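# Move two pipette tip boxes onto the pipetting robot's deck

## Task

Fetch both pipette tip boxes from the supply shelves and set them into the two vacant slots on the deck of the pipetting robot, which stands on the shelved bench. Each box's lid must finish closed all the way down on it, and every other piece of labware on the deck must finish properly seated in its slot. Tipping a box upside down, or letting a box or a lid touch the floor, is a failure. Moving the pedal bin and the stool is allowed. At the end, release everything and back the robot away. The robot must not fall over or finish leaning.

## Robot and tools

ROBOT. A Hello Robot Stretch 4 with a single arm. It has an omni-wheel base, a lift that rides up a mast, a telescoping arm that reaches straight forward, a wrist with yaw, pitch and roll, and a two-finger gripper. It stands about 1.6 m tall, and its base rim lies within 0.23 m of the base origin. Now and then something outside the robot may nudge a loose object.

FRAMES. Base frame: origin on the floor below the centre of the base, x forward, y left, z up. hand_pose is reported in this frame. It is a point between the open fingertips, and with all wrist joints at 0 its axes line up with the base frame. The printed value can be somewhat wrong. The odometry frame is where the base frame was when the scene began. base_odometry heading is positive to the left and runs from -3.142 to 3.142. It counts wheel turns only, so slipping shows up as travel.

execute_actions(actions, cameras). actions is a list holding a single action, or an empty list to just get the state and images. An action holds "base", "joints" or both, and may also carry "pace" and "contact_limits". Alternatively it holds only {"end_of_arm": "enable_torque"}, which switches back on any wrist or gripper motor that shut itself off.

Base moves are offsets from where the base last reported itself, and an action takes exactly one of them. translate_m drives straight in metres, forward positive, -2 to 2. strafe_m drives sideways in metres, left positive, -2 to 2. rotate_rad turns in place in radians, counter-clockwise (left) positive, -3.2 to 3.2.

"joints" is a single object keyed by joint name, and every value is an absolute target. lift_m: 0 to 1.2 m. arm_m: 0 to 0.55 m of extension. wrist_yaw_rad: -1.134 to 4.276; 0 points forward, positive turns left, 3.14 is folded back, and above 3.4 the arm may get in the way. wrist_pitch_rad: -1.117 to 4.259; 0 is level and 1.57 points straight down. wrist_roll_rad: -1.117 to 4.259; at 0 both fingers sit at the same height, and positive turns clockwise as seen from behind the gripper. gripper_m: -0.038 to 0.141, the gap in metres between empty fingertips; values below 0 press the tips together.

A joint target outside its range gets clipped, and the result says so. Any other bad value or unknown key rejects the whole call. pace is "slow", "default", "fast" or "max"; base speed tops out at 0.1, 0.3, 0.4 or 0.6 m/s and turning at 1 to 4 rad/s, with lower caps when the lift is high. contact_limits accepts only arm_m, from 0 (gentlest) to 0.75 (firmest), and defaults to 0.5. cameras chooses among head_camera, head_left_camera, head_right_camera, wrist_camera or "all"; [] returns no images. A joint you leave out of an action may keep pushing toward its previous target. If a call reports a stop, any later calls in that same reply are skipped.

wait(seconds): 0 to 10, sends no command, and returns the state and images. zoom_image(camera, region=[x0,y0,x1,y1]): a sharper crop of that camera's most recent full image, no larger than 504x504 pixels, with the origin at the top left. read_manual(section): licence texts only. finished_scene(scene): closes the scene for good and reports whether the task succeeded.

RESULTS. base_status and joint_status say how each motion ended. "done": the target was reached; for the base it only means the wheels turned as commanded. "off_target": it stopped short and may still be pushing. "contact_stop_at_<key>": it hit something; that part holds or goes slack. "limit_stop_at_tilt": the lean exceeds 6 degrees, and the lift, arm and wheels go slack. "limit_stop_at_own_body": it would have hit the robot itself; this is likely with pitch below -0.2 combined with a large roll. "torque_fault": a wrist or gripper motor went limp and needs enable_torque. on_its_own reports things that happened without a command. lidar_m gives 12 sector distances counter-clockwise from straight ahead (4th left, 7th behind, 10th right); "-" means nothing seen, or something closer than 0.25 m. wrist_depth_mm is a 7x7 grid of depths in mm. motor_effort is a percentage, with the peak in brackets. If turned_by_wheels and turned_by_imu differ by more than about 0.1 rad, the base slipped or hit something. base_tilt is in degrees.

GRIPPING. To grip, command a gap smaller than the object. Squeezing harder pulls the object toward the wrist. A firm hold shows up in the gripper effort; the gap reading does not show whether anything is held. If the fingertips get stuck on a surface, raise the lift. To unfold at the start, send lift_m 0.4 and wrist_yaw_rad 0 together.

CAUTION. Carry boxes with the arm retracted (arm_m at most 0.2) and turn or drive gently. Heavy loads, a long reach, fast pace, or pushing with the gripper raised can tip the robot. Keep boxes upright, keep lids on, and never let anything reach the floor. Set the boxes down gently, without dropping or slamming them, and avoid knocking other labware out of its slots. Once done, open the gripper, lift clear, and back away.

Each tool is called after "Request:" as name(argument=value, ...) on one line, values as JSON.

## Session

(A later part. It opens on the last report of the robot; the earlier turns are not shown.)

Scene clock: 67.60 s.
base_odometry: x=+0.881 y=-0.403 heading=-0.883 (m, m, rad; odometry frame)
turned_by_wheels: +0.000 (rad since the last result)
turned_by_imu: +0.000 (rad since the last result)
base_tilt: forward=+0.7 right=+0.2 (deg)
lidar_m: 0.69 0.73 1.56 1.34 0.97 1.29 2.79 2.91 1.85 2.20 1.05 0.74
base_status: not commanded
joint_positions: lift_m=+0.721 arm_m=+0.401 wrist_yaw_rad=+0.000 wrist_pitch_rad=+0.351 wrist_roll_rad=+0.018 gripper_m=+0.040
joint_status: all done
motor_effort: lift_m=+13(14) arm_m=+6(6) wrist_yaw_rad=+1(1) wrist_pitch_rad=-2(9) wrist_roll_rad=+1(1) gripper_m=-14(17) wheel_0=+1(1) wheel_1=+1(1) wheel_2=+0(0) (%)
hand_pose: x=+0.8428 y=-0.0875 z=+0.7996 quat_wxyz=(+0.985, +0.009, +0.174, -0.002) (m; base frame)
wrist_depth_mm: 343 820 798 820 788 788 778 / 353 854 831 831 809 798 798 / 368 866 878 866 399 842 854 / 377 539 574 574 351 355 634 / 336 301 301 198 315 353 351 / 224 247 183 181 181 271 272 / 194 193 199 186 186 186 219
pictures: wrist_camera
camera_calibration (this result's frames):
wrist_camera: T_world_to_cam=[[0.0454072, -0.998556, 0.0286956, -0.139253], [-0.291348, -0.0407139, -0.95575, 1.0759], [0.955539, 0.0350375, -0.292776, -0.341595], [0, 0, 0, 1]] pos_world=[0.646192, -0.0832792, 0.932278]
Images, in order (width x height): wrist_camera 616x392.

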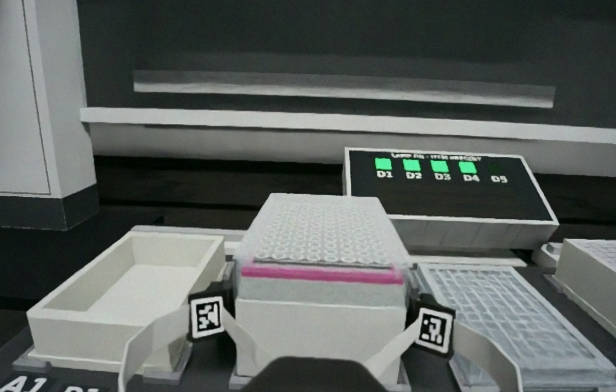

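Request:
execute_actions(actions=[{"joints":{"gripper_m":0.062,"lift_m":0.723},"pace":"slow"}], cameras=[])

Request:
execute_actions(actions=[{"joints":{"lift_m":0.715},"pace":"slow"}], cameras=["wrist_camera"])

Scene clock: 69.87 s.
base_odometry: x=+0.881 y=-0.403 heading=-0.883 (m, m, rad; odometry frame)
turned_by_wheels: +0.000 (rad since the last result)
turned_by_imu: +0.000 (rad since the last result)
base_tilt: forward=+0.6 right=+0.1 (deg)
lidar_m: 0.66 0.74 1.54 1.32 1.00 1.29 2.77 2.92 1.87 2.21 1.05 0.73
base_status: not commanded
joint_positions: lift_m=+0.723 arm_m=+0.401 wrist_yaw_rad=-0.004 wrist_pitch_rad=+0.353 wrist_roll_rad=+0.018 gripper_m=+0.062
joint_status: all done
motor_effort: lift_m=+24(24) arm_m=+6(6) wrist_yaw_rad=+12(13) wrist_pitch_rad=-8(7) wrist_roll_rad=+2(0) gripper_m=-9(16) wheel_0=+1(1) wheel_1=+1(1) wheel_2=+0(0) (%)
hand_pose: x=+0.8423 y=-0.0885 z=+0.8011 quat_wxyz=(+0.984, +0.009, +0.176, -0.004) (m; base frame)
wrist_depth_mm: 345 809 798 798 798 798 778 / 353 820 842 820 809 798 820 / 364 878 866 854 397 831 842 / 379 549 564 574 355 353 627 / 336 307 304 204 322 357 340 / 226 249 186 185 184 272 274 / 196 193 199 189 191 205 220
pictures: none
No camera images: the call's "cameras" was empty. Leave "cameras" out to get every camera's image.

Scene clock: 70.57 s.
base_odometry: x=+0.881 y=-0.403 heading=-0.883 (m, m, rad; odometry frame)
turned_by_wheels: +0.000 (rad since the last result)
turned_by_imu: +0.000 (rad since the last result)
base_tilt: forward=+0.6 right=+0.2 (deg)
lidar_m: 0.71 0.73 1.55 1.35 0.98 1.29 2.77 2.89 1.87 2.21 1.04 0.74
base_status: not commanded
joint_positions: lift_m=+0.716 arm_m=+0.401 wrist_yaw_rad=-0.004 wrist_pitch_rad=+0.350 wrist_roll_rad=+0.018 gripper_m=+0.062
joint_status: all done
motor_effort: lift_m=+12(23) arm_m=+6(6) wrist_yaw_rad=+11(12) wrist_pitch_rad=+2(8) wrist_roll_rad=+2(1) gripper_m=-9(7) wheel_0=+1(1) wheel_1=+1(1) wheel_2=+0(0) (%)
hand_pose: x=+0.8426 y=-0.0884 z=+0.7950 quat_wxyz=(+0.985, +0.009, +0.174, -0.003) (m; base frame)
wrist_depth_mm: 347 809 809 809 798 788 788 / 349 842 820 820 820 809 809 / 364 878 866 854 397 399 854 / 379 535 554 569 351 353 627 / 329 303 304 199 312 345 343 / 200 210 185 182 182 264 266 / 194 191 194 187 190 200 213
pictures: wrist_camera
camera_calibration (this result's frames):
wrist_camera: T_world_to_cam=[[0.042, -0.998704, 0.0287425, -0.137205], [-0.290493, -0.0397315, -0.956052, 1.07097], [0.955955, 0.0318047, -0.291786, -0.344172], [0, 0, 0, 1]] pos_world=[0.645884, -0.0835299, 0.927418]
Images, in order (width x height): wrist_camera 616x392.

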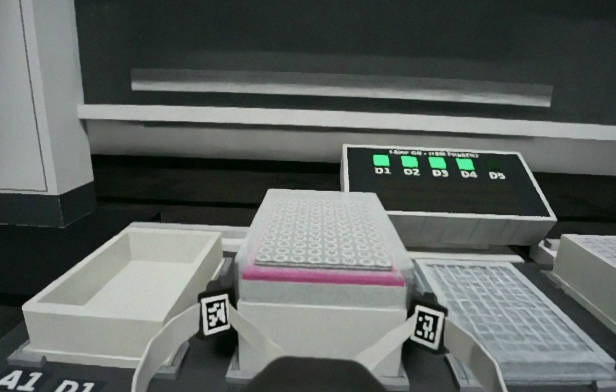

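Request:
execute_actions(actions=[{"joints":{"gripper_m":0.097,"lift_m":0.721,"arm_m":0.39},"pace":"slow"}], cameras=["wrist_camera"])

Request:
execute_actions(actions=[{"joints":{"arm_m":0.25},"pace":"slow"}], cameras=["wrist_camera"])

Scene clock: 72.97 s.
base_odometry: x=+0.881 y=-0.403 heading=-0.883 (m, m, rad; odometry frame)
turned_by_wheels: +0.000 (rad since the last result)
turned_by_imu: +0.001 (rad since the last result)
base_tilt: forward=+0.7 right=+0.1 (deg)
lidar_m: 0.67 0.73 1.56 1.33 0.99 1.27 2.76 2.92 1.85 2.21 1.05 0.73
base_status: not commanded
joint_positions: lift_m=+0.721 arm_m=+0.391 wrist_yaw_rad=+0.000 wrist_pitch_rad=+0.352 wrist_roll_rad=+0.018 gripper_m=+0.097
joint_status: all done
motor_effort: lift_m=+25(25) arm_m=-6(7) wrist_yaw_rad=+2(11) wrist_pitch_rad=-5(7) wrist_roll_rad=+1(1) gripper_m=-1(9) wheel_0=+1(1) wheel_1=+1(1) wheel_2=+0(0) (%)
hand_pose: x=+0.8327 y=-0.0875 z=+0.7994 quat_wxyz=(+0.985, +0.009, +0.175, -0.002) (m; base frame)
wrist_depth_mm: 347 820 809 809 798 809 778 / 357 854 820 842 820 831 809 / 373 891 891 866 407 410 854 / 389 544 564 564 357 362 627 / 332 310 314 206 317 355 343 / 224 202 193 191 191 270 270 / 201 202 200 143 197 212 216
pictures: wrist_camera
camera_calibration (this result's frames):
wrist_camera: T_world_to_cam=[[0.0453142, -0.998562, 0.0286483, -0.138706], [-0.292341, -0.0406777, -0.955449, 1.07331], [0.95524, 0.0349203, -0.293764, -0.331], [0, 0, 0, 1]] pos_world=[0.636243, -0.0832883, 0.932232]
Images, in order (width x height): wrist_camera 616x392.

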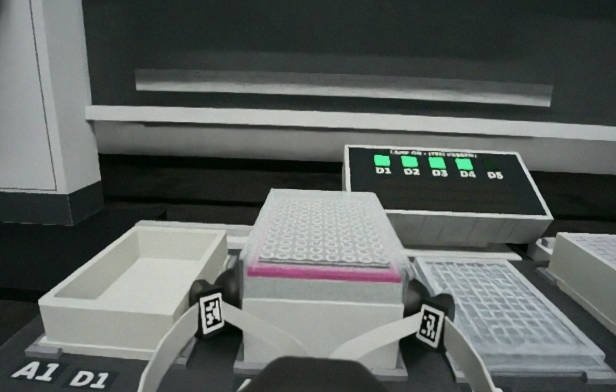

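Scene clock: 75.63 s.
base_odometry: x=+0.881 y=-0.403 heading=-0.883 (m, m, rad; odometry frame)
turned_by_wheels: +0.000 (rad since the last result)
turned_by_imu: +0.001 (rad since the last result)
base_tilt: forward=+0.6 right=+0.1 (deg)
lidar_m: 0.71 0.73 1.54 1.34 0.98 1.28 2.78 2.90 1.88 2.20 1.03 0.75
base_status: not commanded
joint_positions: lift_m=+0.721 arm_m=+0.251 wrist_yaw_rad=+0.000 wrist_pitch_rad=+0.352 wrist_roll_rad=+0.018 gripper_m=+0.097
joint_status: all done
motor_effort: lift_m=+25(25) arm_m=-6(7) wrist_yaw_rad=+0(2) wrist_pitch_rad=-4(6) wrist_roll_rad=+2(2) gripper_m=-2(1) wheel_0=+1(1) wheel_1=+1(1) wheel_2=+0(0) (%)
hand_pose: x=+0.6927 y=-0.0874 z=+0.7993 quat_wxyz=(+0.985, +0.009, +0.175, -0.002) (m; base frame)
wrist_depth_mm: 469 500 946 946 917 904 904 / 492 508 891 960 960 946 960 / 512 525 1008 1008 539 931 960 / 496 508 452 329 484 488 496 / 357 338 334 332 342 364 329 / 267 277 198 283 258 290 290 / 324 319 317 149 262 258 259
pictures: wrist_camera
camera_calibration (this result's frames):
wrist_camera: T_world_to_cam=[[0.0456592, -0.998546, 0.0286395, -0.1325], [-0.292514, -0.0407771, -0.955392, 1.03241], [0.955171, 0.035245, -0.29395, -0.19707], [0, 0, 0, 1]] pos_world=[0.496278, -0.0832631, 0.932218]
Images, in order (width x height): wrist_camera 616x392.

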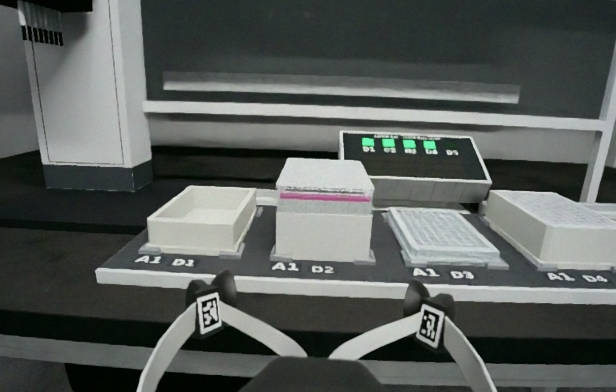

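Request:
execute_actions(actions=[{"joints":{"arm_m":0.0,"gripper_m":0.13},"pace":"fast"}], cameras=[])

Request:
execute_actions(actions=[{"base":{"rotate_rad":-0.882},"joints":{"lift_m":0.49},"pace":"fast"}], cameras=[])

Request:
execute_actions(actions=[{"base":{"strafe_m":-1.686},"pace":"fast"}], cameras=[])

Request:
execute_actions(actions=[{"base":{"rotate_rad":-0.475},"pace":"fast"}], cameras=["wrist_camera","head_camera"])

Scene clock: 80.23 s.
base_odometry: x=+0.881 y=-0.403 heading=-0.883 (m, m, rad; odometry frame)
turned_by_wheels: +0.000 (rad since the last result)
turned_by_imu: +0.001 (rad since the last result)
base_tilt: forward=+0.6 right=+0.1 (deg)
lidar_m: 0.69 0.74 1.58 1.32 0.98 1.28 2.78 2.90 1.86 2.22 1.05 0.72
base_status: not commanded
joint_positions: lift_m=+0.721 arm_m=+0.001 wrist_yaw_rad=+0.000 wrist_pitch_rad=+0.352 wrist_roll_rad=+0.018 gripper_m=+0.130
joint_status: all done
motor_effort: lift_m=+24(25) arm_m=-6(5) wrist_yaw_rad=+1(0) wrist_pitch_rad=-6(4) wrist_roll_rad=+2(1) gripper_m=+1(4) wheel_0=+1(1) wheel_1=+1(1) wheel_2=+0(0) (%)
hand_pose: x=+0.4427 y=-0.0875 z=+0.7993 quat_wxyz=(+0.984, +0.009, +0.175, -0.002) (m; base frame)
wrist_depth_mm: 1205 676 1182 1182 1160 1118 1098 / 1281 732 1182 1160 1138 1160 1160 / 1255 759 946 976 741 1182 1229 / 539 554 539 544 564 564 597 / 1430 768 559 549 549 544 544 / 1464 1397 213 1397 1281 1255 1430 / 1205 1229 1255 146 1229 1255 1308
pictures: none
No camera images: the call's "cameras" was empty. Leave "cameras" out to get every camera's image.

Scene clock: 81.87 s.
base_odometry: x=+0.881 y=-0.403 heading=-1.765 (m, m, rad; odometry frame)
turned_by_wheels: -0.882 (rad since the last result)
turned_by_imu: -0.891 (rad since the last result)
base_tilt: forward=+0.6 right=+0.2 (deg)
lidar_m: 0.88 0.69 0.69 0.77 1.55 0.97 1.00 1.61 2.81 2.20 1.84 2.20
base_status: done
joint_positions: lift_m=+0.490 arm_m=+0.001 wrist_yaw_rad=+0.000 wrist_pitch_rad=+0.352 wrist_roll_rad=+0.018 gripper_m=+0.130
joint_status: all done
motor_effort: lift_m=+14(22) arm_m=-6(5) wrist_yaw_rad=+1(0) wrist_pitch_rad=-6(6) wrist_roll_rad=+1(1) gripper_m=-2(1) wheel_0=+1(10) wheel_1=+1(8) wheel_2=+1(9) (%)
hand_pose: x=+0.4427 y=-0.0874 z=+0.5691 quat_wxyz=(+0.985, +0.009, +0.175, -0.002) (m; base frame)
wrist_depth_mm: 668 1255 1576 1921 - 1661 1499 / 544 640 759 - - 1756 1576 / 1160 1336 1576 - - 1863 1576 / 1205 1430 1618 - - 1808 1661 / 1205 1397 1499 1618 1618 1708 1537 / 1098 1098 213 1229 1229 1098 1229 / 917 917 946 147 904 946 991
pictures: none
No camera images: the call's "cameras" was empty. Leave "cameras" out to get every camera's image.

Scene clock: 87.23 s.
base_odometry: x=-0.774 y=-0.077 heading=-1.765 (m, m, rad; odometry frame)
turned_by_wheels: +0.000 (rad since the last result)
turned_by_imu: -0.003 (rad since the last result)
base_tilt: forward=+0.6 right=+0.1 (deg)
lidar_m: 0.75 1.95 2.03 2.24 1.99 1.95 1.93 1.47 1.46 1.44 0.68 0.66
base_status: done
joint_positions: lift_m=+0.490 arm_m=+0.001 wrist_yaw_rad=+0.000 wrist_pitch_rad=+0.352 wrist_roll_rad=+0.018 gripper_m=+0.130
joint_status: not commanded
motor_effort: lift_m=+15(15) arm_m=-6(5) wrist_yaw_rad=+1(1) wrist_pitch_rad=-5(5) wrist_roll_rad=+2(2) gripper_m=-1(1) wheel_0=+0(14) wheel_1=+3(15) wheel_2=+0(3) (%)
hand_pose: x=+0.4428 y=-0.0874 z=+0.5691 quat_wxyz=(+0.985, +0.009, +0.175, -0.002) (m; base frame)
wrist_depth_mm: - 1808 715 809 931 788 691 / - 1983 732 854 946 798 707 / - - 788 866 960 831 741 / - - 809 668 597 615 627 / 1499 1499 1366 991 1042 459 399 / 1138 1098 213 991 1042 831 788 / 917 917 891 146 831 842 809
pictures: none
No camera images: the call's "cameras" was empty. Leave "cameras" out to get every camera's image.

Scene clock: 88.30 s.
base_odometry: x=-0.774 y=-0.077 heading=-2.240 (m, m, rad; odometry frame)
turned_by_wheels: -0.475 (rad since the last result)
turned_by_imu: -0.480 (rad since the last result)
base_tilt: forward=+0.6 right=+0.1 (deg)
lidar_m: 0.66 0.75 2.05 2.05 2.26 1.98 1.96 1.91 1.45 1.45 1.37 0.67
base_status: done
joint_positions: lift_m=+0.490 arm_m=+0.001 wrist_yaw_rad=+0.000 wrist_pitch_rad=+0.352 wrist_roll_rad=+0.018 gripper_m=+0.130
joint_status: not commanded
motor_effort: lift_m=+15(15) arm_m=-5(5) wrist_yaw_rad=+1(0) wrist_pitch_rad=-6(6) wrist_roll_rad=+1(2) gripper_m=+0(1) wheel_0=+2(7) wheel_1=+1(7) wheel_2=+0(13) (%)
hand_pose: x=+0.4427 y=-0.0875 z=+0.5691 quat_wxyz=(+0.985, +0.009, +0.175, -0.002) (m; base frame)
wrist_depth_mm: 723 917 891 831 798 544 362 / 741 946 917 878 820 521 732 / 741 891 946 891 866 496 768 / 621 554 564 496 591 469 820 / 788 1042 1042 960 466 436 866 / 809 931 213 1025 960 439 891 / 768 820 842 146 723 500 917
pictures: head_camera, wrist_camera
camera_calibration (this result's frames):
wrist_camera: T_world_to_cam=[[0.0455374, -0.998552, 0.0286347, -0.11447], [-0.292619, -0.0407406, -0.955361, 0.739367], [0.955144, 0.0351256, -0.29405, -0.025907], [0, 0, 0, 1]] pos_world=[0.24631, -0.0832723, 0.702022]
Images, in order (width x height): head_camera 420x560, wrist_camera 616x392.

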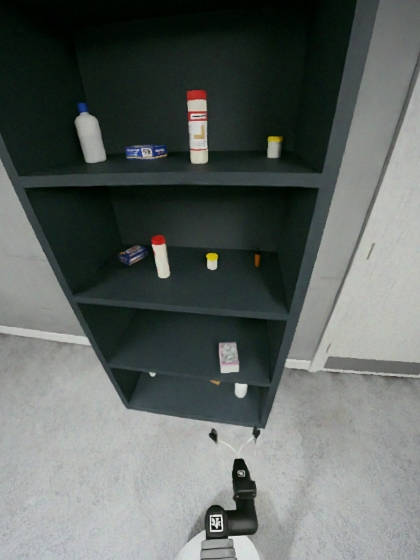

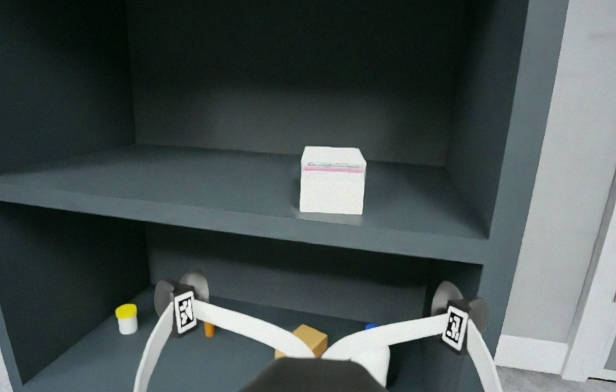

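Request:
execute_actions(actions=[{"base":{"strafe_m":-0.011},"joints":{"arm_m":0.235}}], cameras=["wrist_camera"])

Scene clock: 90.80 s.
base_odometry: x=-0.782 y=-0.070 heading=-2.240 (m, m, rad; odometry frame)
turned_by_wheels: +0.000 (rad since the last result)
turned_by_imu: +0.000 (rad since the last result)
base_tilt: forward=+0.7 right=+0.1 (deg)
lidar_m: 0.65 0.77 2.05 2.06 2.26 1.97 1.97 1.90 1.47 1.44 1.39 0.65
base_status: done
joint_positions: lift_m=+0.490 arm_m=+0.234 wrist_yaw_rad=+0.000 wrist_pitch_rad=+0.352 wrist_roll_rad=+0.018 gripper_m=+0.130
joint_status: all done
motor_effort: lift_m=+15(15) arm_m=+6(6) wrist_yaw_rad=+0(1) wrist_pitch_rad=-4(6) wrist_roll_rad=+1(2) gripper_m=+1(1) wheel_0=+2(13) wheel_1=-2(5) wheel_2=+0(1) (%)
hand_pose: x=+0.6757 y=-0.0874 z=+0.5691 quat_wxyz=(+0.985, +0.009, +0.175, -0.002) (m; base frame)
wrist_depth_mm: 683 707 654 621 591 559 370 / 715 732 699 654 621 580 359 / 732 768 715 676 634 597 351 / 525 539 564 466 597 517 342 / 353 364 370 272 364 389 329 / 307 287 213 277 277 260 286 / 750 820 759 146 236 226 237
pictures: wrist_camera
camera_calibration (this result's frames):
wrist_camera: T_world_to_cam=[[0.045757, -0.998542, 0.0286394, -0.125171], [-0.292511, -0.0408058, -0.955391, 0.807512], [0.955167, 0.0353385, -0.293952, -0.248493], [0, 0, 0, 1]] pos_world=[0.479286, -0.0832558, 0.70203]
Images, in order (width x height): wrist_camera 616x392.

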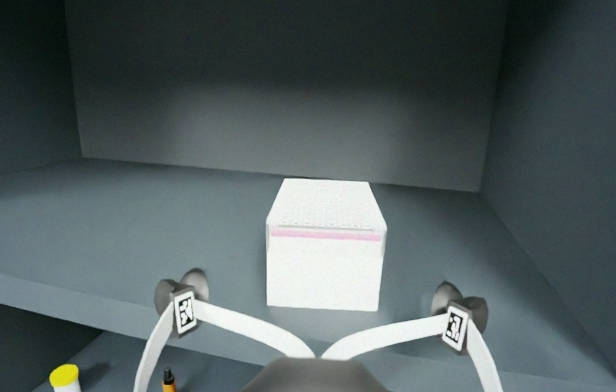

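Request:
execute_actions(actions=[{"joints":{"arm_m":0.304,"lift_m":0.481},"pace":"slow","contact_limits":{"arm_m":0.2}}], cameras=[])

Request:
execute_actions(actions=[{"joints":{"gripper_m":0.04}}], cameras=[])

Request:
execute_actions(actions=[{"joints":{"lift_m":0.51},"pace":"slow"}], cameras=["wrist_camera"])

Scene clock: 93.77 s.
base_odometry: x=-0.782 y=-0.070 heading=-2.240 (m, m, rad; odometry frame)
turned_by_wheels: +0.000 (rad since the last result)
turned_by_imu: +0.001 (rad since the last result)
base_tilt: forward=+0.6 right=+0.2 (deg)
lidar_m: 0.65 0.75 2.05 2.06 2.28 1.98 1.98 1.92 1.45 1.45 1.38 0.67
base_status: not commanded
joint_positions: lift_m=+0.481 arm_m=+0.303 wrist_yaw_rad=+0.000 wrist_pitch_rad=+0.352 wrist_roll_rad=+0.018 gripper_m=+0.130
joint_status: all done
motor_effort: lift_m=+14(15) arm_m=+6(6) wrist_yaw_rad=+1(0) wrist_pitch_rad=-5(6) wrist_roll_rad=+2(2) gripper_m=+0(1) wheel_0=+2(2) wheel_1=-2(2) wheel_2=+0(0) (%)
contact_limits: arm_m 0.2
hand_pose: x=+0.7447 y=-0.0874 z=+0.5602 quat_wxyz=(+0.985, +0.009, +0.175, -0.002) (m; base frame)
wrist_depth_mm: 661 621 585 554 535 504 399 / 676 654 615 580 554 521 392 / 699 691 647 609 564 535 382 / 500 512 525 544 559 517 368 / 336 338 349 208 320 373 343 / 250 244 202 202 202 246 273 / 219 206 209 147 204 210 219
pictures: none
No camera images: the call's "cameras" was empty. Leave "cameras" out to get every camera's image.

Scene clock: 95.60 s.
base_odometry: x=-0.782 y=-0.070 heading=-2.240 (m, m, rad; odometry frame)
turned_by_wheels: +0.000 (rad since the last result)
turned_by_imu: +0.000 (rad since the last result)
base_tilt: forward=+0.6 right=+0.2 (deg)
lidar_m: 0.67 0.76 2.06 2.05 2.27 1.98 1.98 1.88 1.47 1.41 1.38 0.68
base_status: not commanded
joint_positions: lift_m=+0.481 arm_m=+0.303 wrist_yaw_rad=+0.000 wrist_pitch_rad=+0.354 wrist_roll_rad=+0.018 gripper_m=+0.040
joint_status: all done
motor_effort: lift_m=+14(14) arm_m=+6(6) wrist_yaw_rad=+1(2) wrist_pitch_rad=-9(8) wrist_roll_rad=+1(1) gripper_m=-15(15) wheel_0=+2(2) wheel_1=-2(2) wheel_2=+0(0) (%)
hand_pose: x=+0.7445 y=-0.0875 z=+0.5598 quat_wxyz=(+0.984, +0.009, +0.176, -0.002) (m; base frame)
wrist_depth_mm: 640 627 585 554 530 504 399 / 676 654 615 580 549 521 392 / 699 691 640 609 564 544 379 / 492 504 517 530 549 508 366 / 330 340 345 198 320 366 342 / 249 256 190 189 188 270 270 / 216 204 200 195 195 188 217
pictures: none
No camera images: the call's "cameras" was empty. Leave "cameras" out to get every camera's image.

Scene clock: 96.63 s.
base_odometry: x=-0.782 y=-0.070 heading=-2.240 (m, m, rad; odometry frame)
turned_by_wheels: +0.000 (rad since the last result)
turned_by_imu: +0.000 (rad since the last result)
base_tilt: forward=+0.6 right=+0.2 (deg)
lidar_m: 0.65 0.75 2.04 2.05 2.28 1.98 1.98 1.92 1.45 1.44 1.38 0.67
base_status: not commanded
joint_positions: lift_m=+0.510 arm_m=+0.303 wrist_yaw_rad=+0.000 wrist_pitch_rad=+0.354 wrist_roll_rad=+0.018 gripper_m=+0.040
joint_status: all done
motor_effort: lift_m=+25(25) arm_m=+6(6) wrist_yaw_rad=+2(2) wrist_pitch_rad=-9(10) wrist_roll_rad=+2(2) gripper_m=-15(15) wheel_0=+2(2) wheel_1=-2(2) wheel_2=+0(0) (%)
hand_pose: x=+0.7445 y=-0.0875 z=+0.5878 quat_wxyz=(+0.984, +0.009, +0.176, -0.002) (m; base frame)
wrist_depth_mm: 654 627 591 554 525 504 399 / 676 647 615 580 549 517 392 / 707 683 647 603 569 544 382 / 574 603 615 615 591 559 368 / 392 399 404 198 375 430 355 / 294 301 189 190 188 320 312 / 240 239 236 195 194 206 263
pictures: wrist_camera
camera_calibration (this result's frames):
wrist_camera: T_world_to_cam=[[0.0455164, -0.998555, 0.0285563, -0.128705], [-0.294266, -0.0407199, -0.954856, 0.846467], [0.954639, 0.0350584, -0.295694, -0.307299], [0, 0, 0, 1]] pos_world=[0.548304, -0.0832776, 0.721062]
Images, in order (width x height): wrist_camera 616x392.

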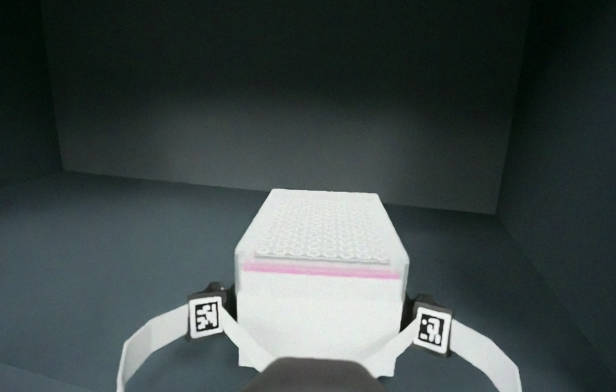

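Request:
execute_actions(actions=[{"joints":{"arm_m":0.0}}], cameras=[])

Request:
execute_actions(actions=[{"base":{"rotate_rad":0.275}}], cameras=[])

Request:
execute_actions(actions=[{"base":{"strafe_m":1.487},"joints":{"lift_m":0.79},"pace":"fast"}], cameras=[])

Request:
execute_actions(actions=[{"base":{"rotate_rad":1.082}}], cameras=[])

Request:
execute_actions(actions=[{"joints":{"arm_m":0.2,"lift_m":0.77}}], cameras=["wrist_camera","head_camera"])

Scene clock: 100.77 s.
base_odometry: x=-0.782 y=-0.070 heading=-2.240 (m, m, rad; odometry frame)
turned_by_wheels: +0.000 (rad since the last result)
turned_by_imu: +0.001 (rad since the last result)
base_tilt: forward=+0.6 right=+0.1 (deg)
lidar_m: 0.52 0.72 2.06 2.03 2.29 1.98 1.97 1.92 1.45 1.44 1.37 0.68
base_status: not commanded
joint_positions: lift_m=+0.510 arm_m=+0.001 wrist_yaw_rad=+0.000 wrist_pitch_rad=+0.354 wrist_roll_rad=+0.018 gripper_m=+0.040
joint_status: all done
motor_effort: lift_m=+25(25) arm_m=-6(8) wrist_yaw_rad=+1(1) wrist_pitch_rad=-9(11) wrist_roll_rad=+1(2) gripper_m=-17(16) wheel_0=+2(2) wheel_1=-2(2) wheel_2=+0(0) (%)
hand_pose: x=+0.4426 y=-0.0875 z=+0.5877 quat_wxyz=(+0.984, +0.009, +0.176, -0.002) (m; base frame)
wrist_depth_mm: 732 917 878 831 788 508 723 / 750 946 904 854 820 477 750 / 768 976 946 904 866 452 788 / 615 597 627 640 654 436 798 / 788 1025 1042 197 452 442 854 / 809 976 189 189 188 492 891 / 798 831 809 195 195 324 917
pictures: none
No camera images: the call's "cameras" was empty. Leave "cameras" out to get every camera's image.

Scene clock: 101.80 s.
base_odometry: x=-0.782 y=-0.070 heading=-1.965 (m, m, rad; odometry frame)
turned_by_wheels: +0.275 (rad since the last result)
turned_by_imu: +0.278 (rad since the last result)
base_tilt: forward=+0.7 right=+0.1 (deg)
lidar_m: 0.53 0.91 2.06 2.10 2.09 1.96 2.02 1.56 1.44 1.67 1.23 0.66
base_status: done
joint_positions: lift_m=+0.510 arm_m=+0.001 wrist_yaw_rad=+0.000 wrist_pitch_rad=+0.354 wrist_roll_rad=+0.018 gripper_m=+0.040
joint_status: not commanded
motor_effort: lift_m=+25(25) arm_m=-6(5) wrist_yaw_rad=+0(2) wrist_pitch_rad=-10(10) wrist_roll_rad=+1(2) gripper_m=-16(15) wheel_0=-2(1) wheel_1=-2(11) wheel_2=-2(5) (%)
hand_pose: x=+0.4426 y=-0.0874 z=+0.5877 quat_wxyz=(+0.984, +0.009, +0.176, -0.001) (m; base frame)
wrist_depth_mm: 1537 699 866 946 831 750 683 / 1618 723 891 946 842 778 691 / 1756 768 891 1008 904 798 723 / 1921 759 676 640 654 683 691 / 1537 831 976 198 449 436 442 / 1160 1060 190 190 187 866 715 / 931 866 831 195 194 508 750
pictures: none
No camera images: the call's "cameras" was empty. Leave "cameras" out to get every camera's image.

Scene clock: 106.67 s.
base_odometry: x=+0.591 y=-0.642 heading=-1.965 (m, m, rad; odometry frame)
turned_by_wheels: +0.000 (rad since the last result)
turned_by_imu: +0.006 (rad since the last result)
base_tilt: forward=+0.6 right=+0.2 (deg)
lidar_m: 0.53 0.76 0.68 0.70 0.98 1.72 1.36 1.77 2.78 2.03 1.48 1.81
base_status: done
joint_positions: lift_m=+0.790 arm_m=+0.001 wrist_yaw_rad=+0.000 wrist_pitch_rad=+0.354 wrist_roll_rad=+0.018 gripper_m=+0.040
joint_status: all done
motor_effort: lift_m=+24(26) arm_m=-6(5) wrist_yaw_rad=+0(2) wrist_pitch_rad=-10(11) wrist_roll_rad=+1(2) gripper_m=-15(13) wheel_0=+1(11) wheel_1=-2(13) wheel_2=+1(2) (%)
hand_pose: x=+0.4426 y=-0.0874 z=+0.8679 quat_wxyz=(+0.984, +0.009, +0.176, -0.002) (m; base frame)
wrist_depth_mm: 1255 1537 1756 1618 1499 1308 1229 / 1281 1576 1921 1756 1464 1336 1255 / 1308 1618 - 1756 1576 1430 1308 / 1308 1661 - 1756 1661 1464 1336 / 1397 1756 - 198 1661 1499 1366 / 1366 1576 189 189 187 1499 1430 / 1281 1281 1255 194 195 732 1366
pictures: none
No camera images: the call's "cameras" was empty. Leave "cameras" out to get every camera's image.

Scene clock: 108.43 s.
base_odometry: x=+0.591 y=-0.642 heading=-0.884 (m, m, rad; odometry frame)
turned_by_wheels: +1.082 (rad since the last result)
turned_by_imu: +1.094 (rad since the last result)
base_tilt: forward=+0.6 right=+0.1 (deg)
lidar_m: 0.51 0.76 1.01 1.43 1.35 1.86 2.80 1.97 1.52 1.82 1.88 0.76
base_status: done
joint_positions: lift_m=+0.790 arm_m=+0.001 wrist_yaw_rad=+0.000 wrist_pitch_rad=+0.354 wrist_roll_rad=+0.018 gripper_m=+0.040
joint_status: not commanded
motor_effort: lift_m=+24(24) arm_m=-5(5) wrist_yaw_rad=+0(1) wrist_pitch_rad=-10(10) wrist_roll_rad=+1(1) gripper_m=-15(16) wheel_0=-2(6) wheel_1=-1(8) wheel_2=-2(10) (%)
hand_pose: x=+0.4426 y=-0.0874 z=+0.8679 quat_wxyz=(+0.984, +0.009, +0.176, -0.001) (m; base frame)
wrist_depth_mm: 1160 1205 1160 1182 1138 1138 1160 / 1255 1229 1205 1205 1160 1182 1205 / 820 1229 1118 1255 1229 1229 1229 / 615 634 676 750 831 960 1281 / 580 564 559 198 525 559 559 / 759 1098 189 189 187 574 574 / 1308 1060 1308 194 195 389 1336
pictures: none
No camera images: the call's "cameras" was empty. Leave "cameras" out to get every camera's image.

Scene clock: 110.13 s.
base_odometry: x=+0.591 y=-0.642 heading=-0.884 (m, m, rad; odometry frame)
turned_by_wheels: +0.000 (rad since the last result)
turned_by_imu: +0.000 (rad since the last result)
base_tilt: forward=+0.6 right=+0.2 (deg)
lidar_m: 0.71 0.74 1.02 1.43 1.36 1.83 2.81 1.97 1.51 1.81 1.89 0.76
base_status: not commanded
joint_positions: lift_m=+0.770 arm_m=+0.199 wrist_yaw_rad=+0.000 wrist_pitch_rad=+0.354 wrist_roll_rad=+0.018 gripper_m=+0.040
joint_status: all done
motor_effort: lift_m=+14(24) arm_m=+6(6) wrist_yaw_rad=+1(1) wrist_pitch_rad=-9(10) wrist_roll_rad=+1(1) gripper_m=-15(15) wheel_0=-2(2) wheel_1=-1(1) wheel_2=-2(2) (%)
hand_pose: x=+0.6405 y=-0.0874 z=+0.8487 quat_wxyz=(+0.984, +0.009, +0.176, -0.001) (m; base frame)
wrist_depth_mm: 1008 1008 991 991 976 976 976 / 1042 1042 1025 1025 1025 991 1008 / 1078 976 1060 1060 1060 1060 1078 / 477 564 564 732 759 778 1078 / 413 445 407 197 439 512 512 / 347 351 189 190 186 373 375 / 569 392 384 195 195 250 351
pictures: head_camera, wrist_camera
camera_calibration (this result's frames):
wrist_camera: T_world_to_cam=[[0.0458566, -0.99854, 0.0285555, -0.131546], [-0.29423, -0.0408186, -0.954863, 1.06494], [0.954634, 0.0353849, -0.295672, -0.130905], [0, 0, 0, 1]] pos_world=[0.444335, -0.0832522, 0.981922]
Images, in order (width x height): head_camera 420x560, wrist_camera 616x392.

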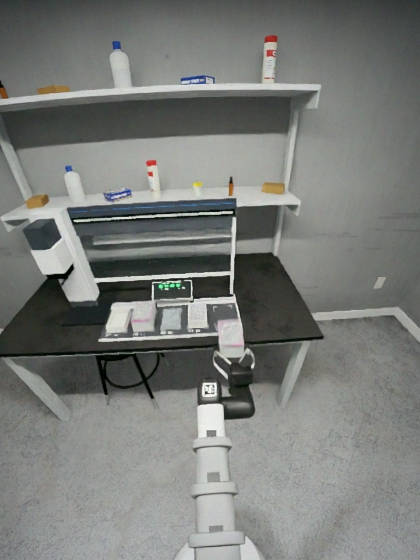

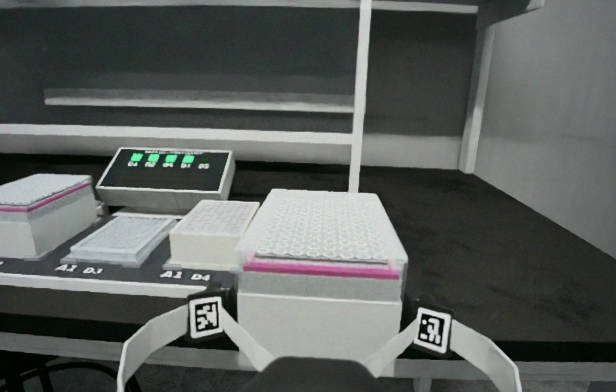

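Request:
execute_actions(actions=[{"base":{"strafe_m":0.007},"joints":{"arm_m":0.40}}], cameras=[])

Request:
execute_actions(actions=[{"joints":{"lift_m":0.734},"pace":"slow"}], cameras=["wrist_camera"])

Scene clock: 113.10 s.
base_odometry: x=+0.596 y=-0.637 heading=-0.884 (m, m, rad; odometry frame)
turned_by_wheels: +0.000 (rad since the last result)
turned_by_imu: +0.000 (rad since the last result)
base_tilt: forward=+0.6 right=+0.1 (deg)
lidar_m: 0.69 0.71 1.01 1.43 1.34 1.84 2.82 1.98 1.51 1.81 1.88 0.75
base_status: done
joint_positions: lift_m=+0.770 arm_m=+0.399 wrist_yaw_rad=+0.000 wrist_pitch_rad=+0.354 wrist_roll_rad=+0.018 gripper_m=+0.040
joint_status: all done
motor_effort: lift_m=+14(14) arm_m=+6(8) wrist_yaw_rad=+1(2) wrist_pitch_rad=-11(9) wrist_roll_rad=+1(1) gripper_m=-16(14) wheel_0=-3(8) wheel_1=-1(9) wheel_2=+0(2) (%)
hand_pose: x=+0.8405 y=-0.0874 z=+0.8487 quat_wxyz=(+0.984, +0.009, +0.176, -0.001) (m; base frame)
wrist_depth_mm: 842 842 798 798 798 788 768 / 854 831 842 831 842 820 820 / 917 891 866 866 842 854 854 / 404 410 668 741 699 788 891 / 375 373 433 198 445 504 512 / 327 266 190 190 187 373 379 / 249 211 243 194 195 227 301
pictures: none
No camera images: the call's "cameras" was empty. Leave "cameras" out to get every camera's image.

Scene clock: 114.23 s.
base_odometry: x=+0.596 y=-0.637 heading=-0.884 (m, m, rad; odometry frame)
turned_by_wheels: +0.000 (rad since the last result)
turned_by_imu: +0.000 (rad since the last result)
base_tilt: forward=+0.6 right=+0.2 (deg)
lidar_m: 0.70 0.72 1.02 1.44 1.35 1.86 2.81 1.97 1.51 1.82 1.88 0.74
base_status: not commanded
joint_positions: lift_m=+0.734 arm_m=+0.399 wrist_yaw_rad=+0.000 wrist_pitch_rad=+0.354 wrist_roll_rad=+0.018 gripper_m=+0.040
joint_status: all done
motor_effort: lift_m=+14(14) arm_m=+6(6) wrist_yaw_rad=+0(0) wrist_pitch_rad=-11(9) wrist_roll_rad=+2(2) gripper_m=-16(16) wheel_0=-2(2) wheel_1=-1(1) wheel_2=+0(0) (%)
hand_pose: x=+0.8405 y=-0.0874 z=+0.8127 quat_wxyz=(+0.984, +0.009, +0.176, -0.001) (m; base frame)
wrist_depth_mm: 831 820 809 778 788 788 788 / 854 842 842 831 831 820 831 / 413 413 878 878 854 878 854 / 366 368 544 615 580 647 878 / 357 276 296 198 368 418 424 / 224 206 189 189 187 312 312 / 209 206 212 195 195 205 257
pictures: wrist_camera
camera_calibration (this result's frames):
wrist_camera: T_world_to_cam=[[0.0458483, -0.99854, 0.028555, -0.139684], [-0.294243, -0.0408161, -0.954859, 1.08943], [0.95463, 0.0353765, -0.295685, -0.33246], [0, 0, 0, 1]] pos_world=[0.644337, -0.0832529, 0.945935]
Images, in order (width x height): wrist_camera 616x392.

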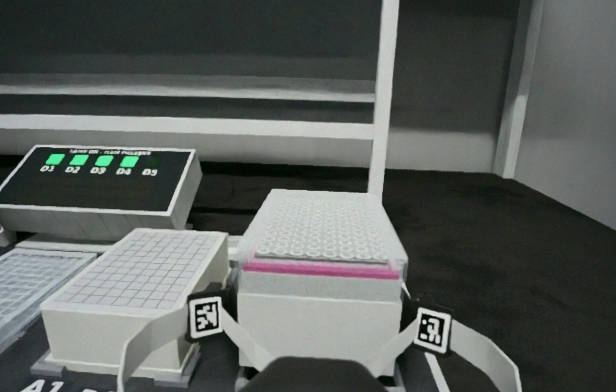

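Request:
execute_actions(actions=[{"joints":{"lift_m":0.727,"arm_m":0.404},"pace":"slow"}], cameras=[])

Request:
execute_actions(actions=[{"joints":{"lift_m":0.718},"pace":"slow"}], cameras=["wrist_camera"])

Scene clock: 116.27 s.
base_odometry: x=+0.596 y=-0.637 heading=-0.884 (m, m, rad; odometry frame)
turned_by_wheels: +0.000 (rad since the last result)
turned_by_imu: +0.000 (rad since the last result)
base_tilt: forward=+0.6 right=+0.2 (deg)
lidar_m: 0.70 0.74 0.98 1.42 1.34 1.83 2.80 1.96 1.50 1.82 1.87 0.74
base_status: not commanded
joint_positions: lift_m=+0.727 arm_m=+0.403 wrist_yaw_rad=+0.000 wrist_pitch_rad=+0.354 wrist_roll_rad=+0.018 gripper_m=+0.040
joint_status: all done
motor_effort: lift_m=+14(15) arm_m=+6(7) wrist_yaw_rad=+1(0) wrist_pitch_rad=-9(10) wrist_roll_rad=+1(2) gripper_m=-16(16) wheel_0=-2(2) wheel_1=+0(1) wheel_2=+0(0) (%)
hand_pose: x=+0.8445 y=-0.0874 z=+0.8057 quat_wxyz=(+0.984, +0.009, +0.176, -0.001) (m; base frame)
wrist_depth_mm: 831 820 809 798 798 798 778 / 842 831 809 820 831 820 831 / 407 404 866 878 854 842 866 / 364 357 525 597 559 627 878 / 342 258 282 198 351 404 413 / 201 197 190 190 187 297 301 / 202 200 204 195 194 191 246
pictures: none
No camera images: the call's "cameras" was empty. Leave "cameras" out to get every camera's image.

Scene clock: 116.97 s.
base_odometry: x=+0.596 y=-0.637 heading=-0.884 (m, m, rad; odometry frame)
turned_by_wheels: +0.000 (rad since the last result)
turned_by_imu: +0.000 (rad since the last result)
base_tilt: forward=+0.7 right=+0.1 (deg)
lidar_m: 0.70 0.72 0.98 1.41 1.33 1.86 2.81 2.00 1.52 1.82 1.89 0.74
base_status: not commanded
joint_positions: lift_m=+0.719 arm_m=+0.403 wrist_yaw_rad=-0.001 wrist_pitch_rad=+0.348 wrist_roll_rad=+0.018 gripper_m=+0.040
joint_status: all done
motor_effort: lift_m=+12(14) arm_m=+6(6) wrist_yaw_rad=+4(4) wrist_pitch_rad=+6(10) wrist_roll_rad=+0(1) gripper_m=-13(16) wheel_0=-3(2) wheel_1=-1(1) wheel_2=+0(0) (%)
hand_pose: x=+0.8450 y=-0.0877 z=+0.7985 quat_wxyz=(+0.985, +0.009, +0.173, -0.002) (m; base frame)
wrist_depth_mm: 831 820 809 809 798 788 778 / 842 831 831 809 820 809 831 / 407 402 854 866 866 854 831 / 359 357 525 597 554 640 854 / 338 251 274 195 347 402 407 / 197 195 189 188 187 293 293 / 201 197 200 195 192 189 241
pictures: wrist_camera
camera_calibration (this result's frames):
wrist_camera: T_world_to_cam=[[0.0442971, -0.998611, 0.0285271, -0.138502], [-0.288731, -0.0401338, -0.956569, 1.07394], [0.956385, 0.0341366, -0.290108, -0.346931], [0, 0, 0, 1]] pos_world=[0.648016, -0.0833657, 0.930602]
Images, in order (width x height): wrist_camera 616x392.

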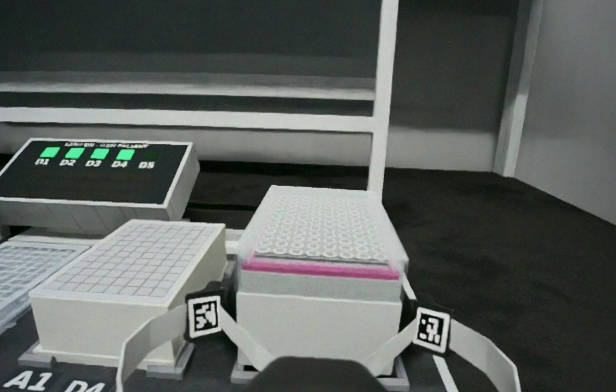

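Request:
execute_actions(actions=[{"joints":{"lift_m":0.728},"pace":"slow"}], cameras=[])

Request:
execute_actions(actions=[{"joints":{"arm_m":0.398},"pace":"slow"}], cameras=[])

Request:
execute_actions(actions=[{"joints":{"lift_m":0.72},"pace":"slow"}], cameras=["wrist_camera","head_camera"])

Request:
zoom_image(camera="head_camera", region=[180, 280, 270, 340])

Scene clock: 119.03 s.
base_odometry: x=+0.596 y=-0.637 heading=-0.884 (m, m, rad; odometry frame)
turned_by_wheels: +0.000 (rad since the last result)
turned_by_imu: +0.000 (rad since the last result)
base_tilt: forward=+0.6 right=+0.1 (deg)
lidar_m: 0.70 0.75 1.01 1.41 1.31 1.86 2.80 1.98 1.51 1.81 1.90 0.73
base_status: not commanded
joint_positions: lift_m=+0.728 arm_m=+0.403 wrist_yaw_rad=+0.000 wrist_pitch_rad=+0.354 wrist_roll_rad=+0.018 gripper_m=+0.040
joint_status: all done
motor_effort: lift_m=+25(24) arm_m=+6(6) wrist_yaw_rad=+2(4) wrist_pitch_rad=-10(9) wrist_roll_rad=+1(0) gripper_m=-15(15) wheel_0=-2(2) wheel_1=-1(1) wheel_2=+0(0) (%)
hand_pose: x=+0.8445 y=-0.0875 z=+0.8058 quat_wxyz=(+0.984, +0.009, +0.176, -0.002) (m; base frame)
wrist_depth_mm: 831 820 809 798 778 778 778 / 854 831 820 820 831 820 820 / 410 407 831 854 878 842 854 / 362 359 525 591 559 621 878 / 342 259 283 198 353 404 407 / 202 197 189 190 187 298 298 / 202 201 206 193 195 191 246
pictures: none
No camera images: the call's "cameras" was empty. Leave "cameras" out to get every camera's image.

Scene clock: 119.80 s.
base_odometry: x=+0.596 y=-0.637 heading=-0.884 (m, m, rad; odometry frame)
turned_by_wheels: +0.000 (rad since the last result)
turned_by_imu: +0.000 (rad since the last result)
base_tilt: forward=+0.6 right=+0.1 (deg)
lidar_m: 0.72 0.73 1.00 1.41 1.35 1.85 2.78 1.97 1.52 1.80 1.91 0.76
base_status: not commanded
joint_positions: lift_m=+0.728 arm_m=+0.399 wrist_yaw_rad=+0.000 wrist_pitch_rad=+0.354 wrist_roll_rad=+0.018 gripper_m=+0.040
joint_status: all done
motor_effort: lift_m=+25(25) arm_m=-6(7) wrist_yaw_rad=+1(2) wrist_pitch_rad=-9(9) wrist_roll_rad=+1(1) gripper_m=-16(14) wheel_0=-2(2) wheel_1=-1(1) wheel_2=+0(0) (%)
hand_pose: x=+0.8406 y=-0.0875 z=+0.8058 quat_wxyz=(+0.984, +0.009, +0.176, -0.002) (m; base frame)
wrist_depth_mm: 820 809 809 820 798 788 778 / 854 842 842 831 809 831 809 / 413 413 866 866 842 854 854 / 368 362 530 591 554 621 866 / 345 259 282 197 353 410 410 / 207 202 189 190 187 300 300 / 206 204 205 194 195 192 247
pictures: none
No camera images: the call's "cameras" was empty. Leave "cameras" out to get every camera's image.

Scene clock: 120.50 s.
base_odometry: x=+0.596 y=-0.637 heading=-0.884 (m, m, rad; odometry frame)
turned_by_wheels: +0.000 (rad since the last result)
turned_by_imu: +0.000 (rad since the last result)
base_tilt: forward=+0.6 right=+0.2 (deg)
lidar_m: 0.71 0.74 1.00 1.43 1.36 1.87 2.80 1.96 1.52 1.82 1.88 0.74
base_status: not commanded
joint_positions: lift_m=+0.721 arm_m=+0.399 wrist_yaw_rad=+0.000 wrist_pitch_rad=+0.350 wrist_roll_rad=+0.018 gripper_m=+0.040
joint_status: all done
motor_effort: lift_m=+13(24) arm_m=-6(6) wrist_yaw_rad=+2(2) wrist_pitch_rad=+1(9) wrist_roll_rad=+0(0) gripper_m=-15(15) wheel_0=-2(2) wheel_1=-1(1) wheel_2=+0(0) (%)
hand_pose: x=+0.8408 y=-0.0875 z=+0.7998 quat_wxyz=(+0.985, +0.009, +0.174, -0.002) (m; base frame)
wrist_depth_mm: 831 820 809 809 788 788 788 / 842 842 854 809 842 831 820 / 413 410 891 866 842 854 842 / 364 366 521 580 597 615 891 / 336 251 274 197 342 399 404 / 203 198 189 189 187 293 294 / 202 200 200 194 194 189 241
pictures: head_camera, wrist_camera
camera_calibration (this result's frames):
wrist_camera: T_world_to_cam=[[0.0451545, -0.998575, 0.0284599, -0.138808], [-0.290909, -0.0403981, -0.955897, 1.07524], [0.955685, 0.0348838, -0.292319, -0.340182], [0, 0, 0, 1]] pos_world=[0.644172, -0.0833056, 0.932328]
Images, in order (width x height): head_camera 420x560, wrist_camera 616x392.

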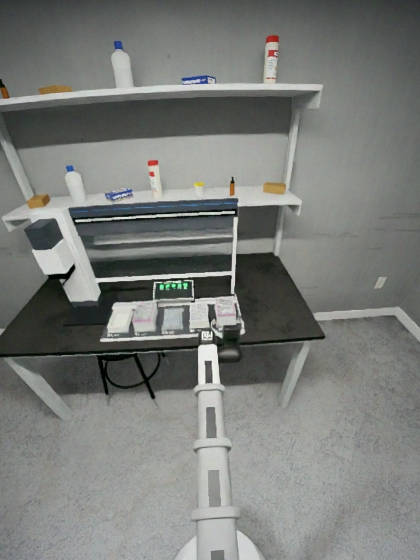

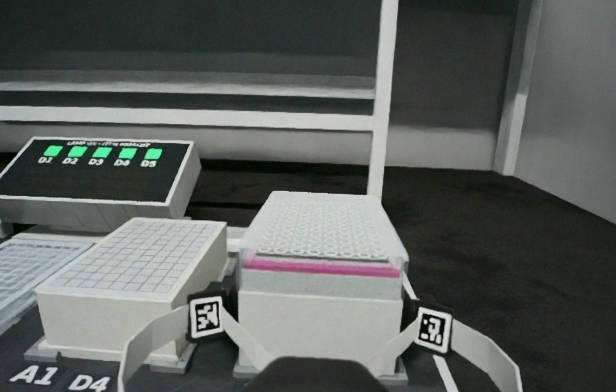

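Region (180, 280, 270, 340) of head_camera's 420x560 image, scaled by 5.600, with more detail than that image has.

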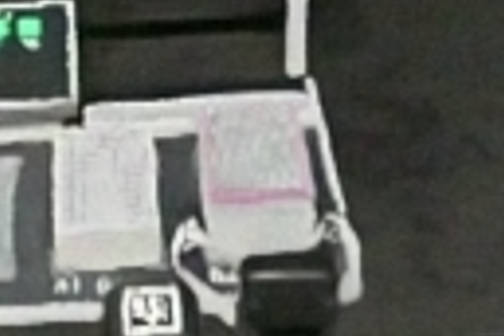

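Same state as with the first box; repeat that recipe.

Request:
execute_actions(actions=[{"joints":{"gripper_m":0.058,"lift_m":0.723},"pace":"slow"}], cameras=[])

Request:
execute_actions(actions=[{"joints":{"lift_m":0.716},"pace":"slow"}], cameras=["wrist_camera"])

Request:
execute_actions(actions=[{"joints":{"gripper_m":0.097,"lift_m":0.721,"arm_m":0.388},"pace":"slow"}], cameras=[])

Request:
execute_actions(actions=[{"joints":{"arm_m":0.22}}], cameras=["wrist_camera"])

Scene clock: 123.03 s.
base_odometry: x=+0.596 y=-0.637 heading=-0.884 (m, m, rad; odometry frame)
turned_by_wheels: +0.000 (rad since the last result)
turned_by_imu: +0.000 (rad since the last result)
base_tilt: forward=+0.6 right=+0.1 (deg)
lidar_m: 0.70 0.75 0.98 1.44 1.34 1.88 2.81 1.97 1.51 1.82 1.91 0.74
base_status: not commanded
joint_positions: lift_m=+0.723 arm_m=+0.399 wrist_yaw_rad=-0.003 wrist_pitch_rad=+0.352 wrist_roll_rad=+0.018 gripper_m=+0.058
joint_status: all done
motor_effort: lift_m=+24(24) arm_m=-4(5) wrist_yaw_rad=+9(9) wrist_pitch_rad=-5(5) wrist_roll_rad=+1(1) gripper_m=-10(16) wheel_0=-2(2) wheel_1=-1(0) wheel_2=+0(0) (%)
hand_pose: x=+0.8403 y=-0.0882 z=+0.8014 quat_wxyz=(+0.985, +0.009, +0.175, -0.003) (m; base frame)
wrist_depth_mm: 831 820 809 809 798 788 778 / 854 854 842 809 809 831 831 / 410 407 891 866 866 866 866 / 364 362 525 580 603 615 878 / 338 252 296 200 347 402 404 / 203 199 193 195 193 293 294 / 202 202 204 200 198 221 241
pictures: none
No camera images: the call's "cameras" was empty. Leave "cameras" out to get every camera's image.

Scene clock: 123.70 s.
base_odometry: x=+0.596 y=-0.637 heading=-0.884 (m, m, rad; odometry frame)
turned_by_wheels: +0.000 (rad since the last result)
turned_by_imu: +0.000 (rad since the last result)
base_tilt: forward=+0.7 right=+0.1 (deg)
lidar_m: 0.70 0.74 1.01 1.42 1.33 1.84 2.82 1.99 1.51 1.83 1.89 0.75
base_status: not commanded
joint_positions: lift_m=+0.717 arm_m=+0.399 wrist_yaw_rad=-0.003 wrist_pitch_rad=+0.351 wrist_roll_rad=+0.018 gripper_m=+0.058
joint_status: all done
motor_effort: lift_m=+12(23) arm_m=-4(5) wrist_yaw_rad=+10(10) wrist_pitch_rad=+0(8) wrist_roll_rad=+1(1) gripper_m=-10(10) wheel_0=-2(2) wheel_1=-1(1) wheel_2=+0(0) (%)
hand_pose: x=+0.8403 y=-0.0883 z=+0.7957 quat_wxyz=(+0.985, +0.009, +0.174, -0.003) (m; base frame)
wrist_depth_mm: 831 820 809 809 809 798 788 / 768 778 831 831 820 831 820 / 410 410 866 891 842 866 854 / 359 357 512 564 585 609 699 / 325 243 283 200 340 389 397 / 202 199 192 192 192 287 289 / 198 198 198 198 196 212 236
pictures: wrist_camera
camera_calibration (this result's frames):
wrist_camera: T_world_to_cam=[[0.0423784, -0.998693, 0.028564, -0.137196], [-0.291344, -0.0396999, -0.955794, 1.07154], [0.955679, 0.0321831, -0.292646, -0.340803], [0, 0, 0, 1]] pos_world=[0.6437, -0.0835085, 0.928358]
Images, in order (width x height): wrist_camera 616x392.

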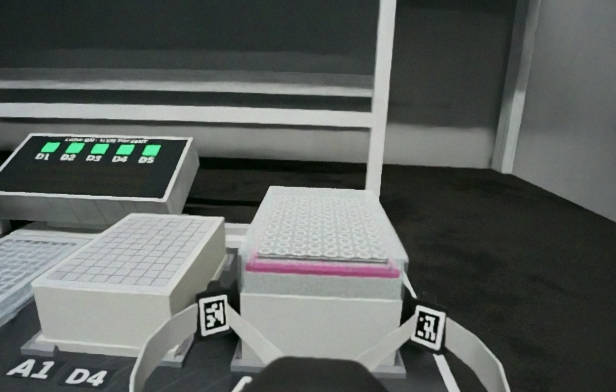

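Scene clock: 125.57 s.
base_odometry: x=+0.596 y=-0.637 heading=-0.884 (m, m, rad; odometry frame)
turned_by_wheels: +0.000 (rad since the last result)
turned_by_imu: +0.000 (rad since the last result)
base_tilt: forward=+0.7 right=+0.1 (deg)
lidar_m: 0.69 0.73 0.99 1.42 1.33 1.85 2.81 2.00 1.52 1.80 1.91 0.73
base_status: not commanded
joint_positions: lift_m=+0.721 arm_m=+0.389 wrist_yaw_rad=+0.000 wrist_pitch_rad=+0.352 wrist_roll_rad=+0.018 gripper_m=+0.097
joint_status: all done
motor_effort: lift_m=+24(26) arm_m=-6(7) wrist_yaw_rad=+1(10) wrist_pitch_rad=-5(6) wrist_roll_rad=+1(1) gripper_m=-2(12) wheel_0=-2(2) wheel_1=+0(1) wheel_2=+0(0) (%)
hand_pose: x=+0.8307 y=-0.0875 z=+0.7994 quat_wxyz=(+0.985, +0.009, +0.175, -0.002) (m; base frame)
wrist_depth_mm: 831 831 820 820 809 788 809 / 788 788 831 831 854 820 842 / 418 415 820 878 878 866 866 / 370 366 517 574 597 609 707 / 330 246 290 206 343 392 399 / 220 208 198 202 199 289 291 / 202 201 206 143 202 224 239
pictures: none
No camera images: the call's "cameras" was empty. Leave "cameras" out to get every camera's image.

Scene clock: 127.13 s.
base_odometry: x=+0.596 y=-0.637 heading=-0.884 (m, m, rad; odometry frame)
turned_by_wheels: +0.000 (rad since the last result)
turned_by_imu: +0.000 (rad since the last result)
base_tilt: forward=+0.6 right=+0.1 (deg)
lidar_m: 0.70 0.73 1.00 1.40 1.33 1.85 2.80 1.98 1.51 1.81 1.89 0.73
base_status: not commanded
joint_positions: lift_m=+0.721 arm_m=+0.221 wrist_yaw_rad=+0.000 wrist_pitch_rad=+0.352 wrist_roll_rad=+0.018 gripper_m=+0.097
joint_status: all done
motor_effort: lift_m=+25(24) arm_m=-6(7) wrist_yaw_rad=+1(2) wrist_pitch_rad=-6(6) wrist_roll_rad=+2(1) gripper_m=-1(1) wheel_0=-2(2) wheel_1=-1(1) wheel_2=+0(0) (%)
hand_pose: x=+0.6627 y=-0.0874 z=+0.7993 quat_wxyz=(+0.985, +0.009, +0.175, -0.002) (m; base frame)
wrist_depth_mm: 991 991 976 976 946 946 946 / 1008 960 1025 991 991 1008 991 / 1060 559 585 1025 1042 1025 1025 / 415 504 387 368 554 621 640 / 343 343 347 353 366 397 402 / 304 303 199 300 291 294 294 / 1160 1008 1160 149 355 347 1205
pictures: wrist_camera
camera_calibration (this result's frames):
wrist_camera: T_world_to_cam=[[0.0455312, -0.998557, 0.0284925, -0.130948], [-0.292722, -0.0406064, -0.955335, 1.02368], [0.955113, 0.0351572, -0.294148, -0.16818], [0, 0, 0, 1]] pos_world=[0.466247, -0.0832776, 0.932222]
Images, in order (width x height): wrist_camera 616x392.

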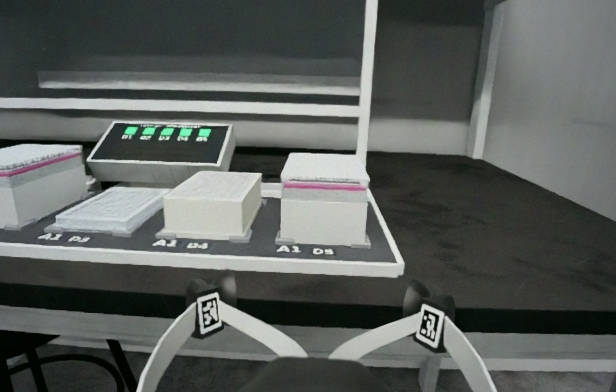

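Request:
execute_actions(actions=[{"base":{"translate_m":-0.2},"joints":{"arm_m":0.0},"pace":"fast"}], cameras=["wrist_camera"])

Request:
finished_scene(scene=1)

Scene clock: 129.50 s.
base_odometry: x=+0.469 y=-0.483 heading=-0.884 (m, m, rad; odometry frame)
turned_by_wheels: +0.000 (rad since the last result)
turned_by_imu: +0.001 (rad since the last result)
base_tilt: forward=+0.6 right=+0.1 (deg)
lidar_m: 0.88 0.93 1.28 1.28 1.34 1.86 2.60 2.60 1.41 1.54 1.89 0.95
base_status: done
joint_positions: lift_m=+0.721 arm_m=+0.001 wrist_yaw_rad=+0.000 wrist_pitch_rad=+0.352 wrist_roll_rad=+0.018 gripper_m=+0.097
joint_status: all done
motor_effort: lift_m=+24(24) arm_m=-5(6) wrist_yaw_rad=+1(2) wrist_pitch_rad=-5(5) wrist_roll_rad=+1(1) gripper_m=-1(2) wheel_0=-1(13) wheel_1=+0(8) wheel_2=+1(13) (%)
hand_pose: x=+0.4427 y=-0.0875 z=+0.7993 quat_wxyz=(+0.985, +0.009, +0.175, -0.002) (m; base frame)
wrist_depth_mm: 842 1366 1397 1366 1308 1308 1308 / 931 1430 1366 1430 1397 1397 1397 / 976 788 904 831 1281 1430 1430 / 768 750 741 759 741 741 1464 / 1618 1008 1618 1537 1618 1576 1537 / 1464 1430 199 1464 1464 866 1618 / 1182 1160 1229 148 1255 1205 1308
pictures: wrist_camera
camera_calibration (this result's frames):
wrist_camera: T_world_to_cam=[[0.045374, -0.998564, 0.0284922, -0.120906], [-0.292731, -0.0405602, -0.955334, 0.95933], [0.955118, 0.0350068, -0.294151, 0.0419218], [0, 0, 0, 1]] pos_world=[0.246272, -0.0832894, 0.932257]
Images, in order (width x height): wrist_camera 616x392.

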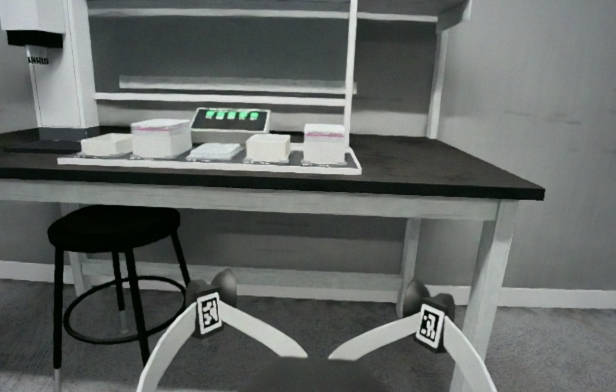

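The scene is finished: the task was done.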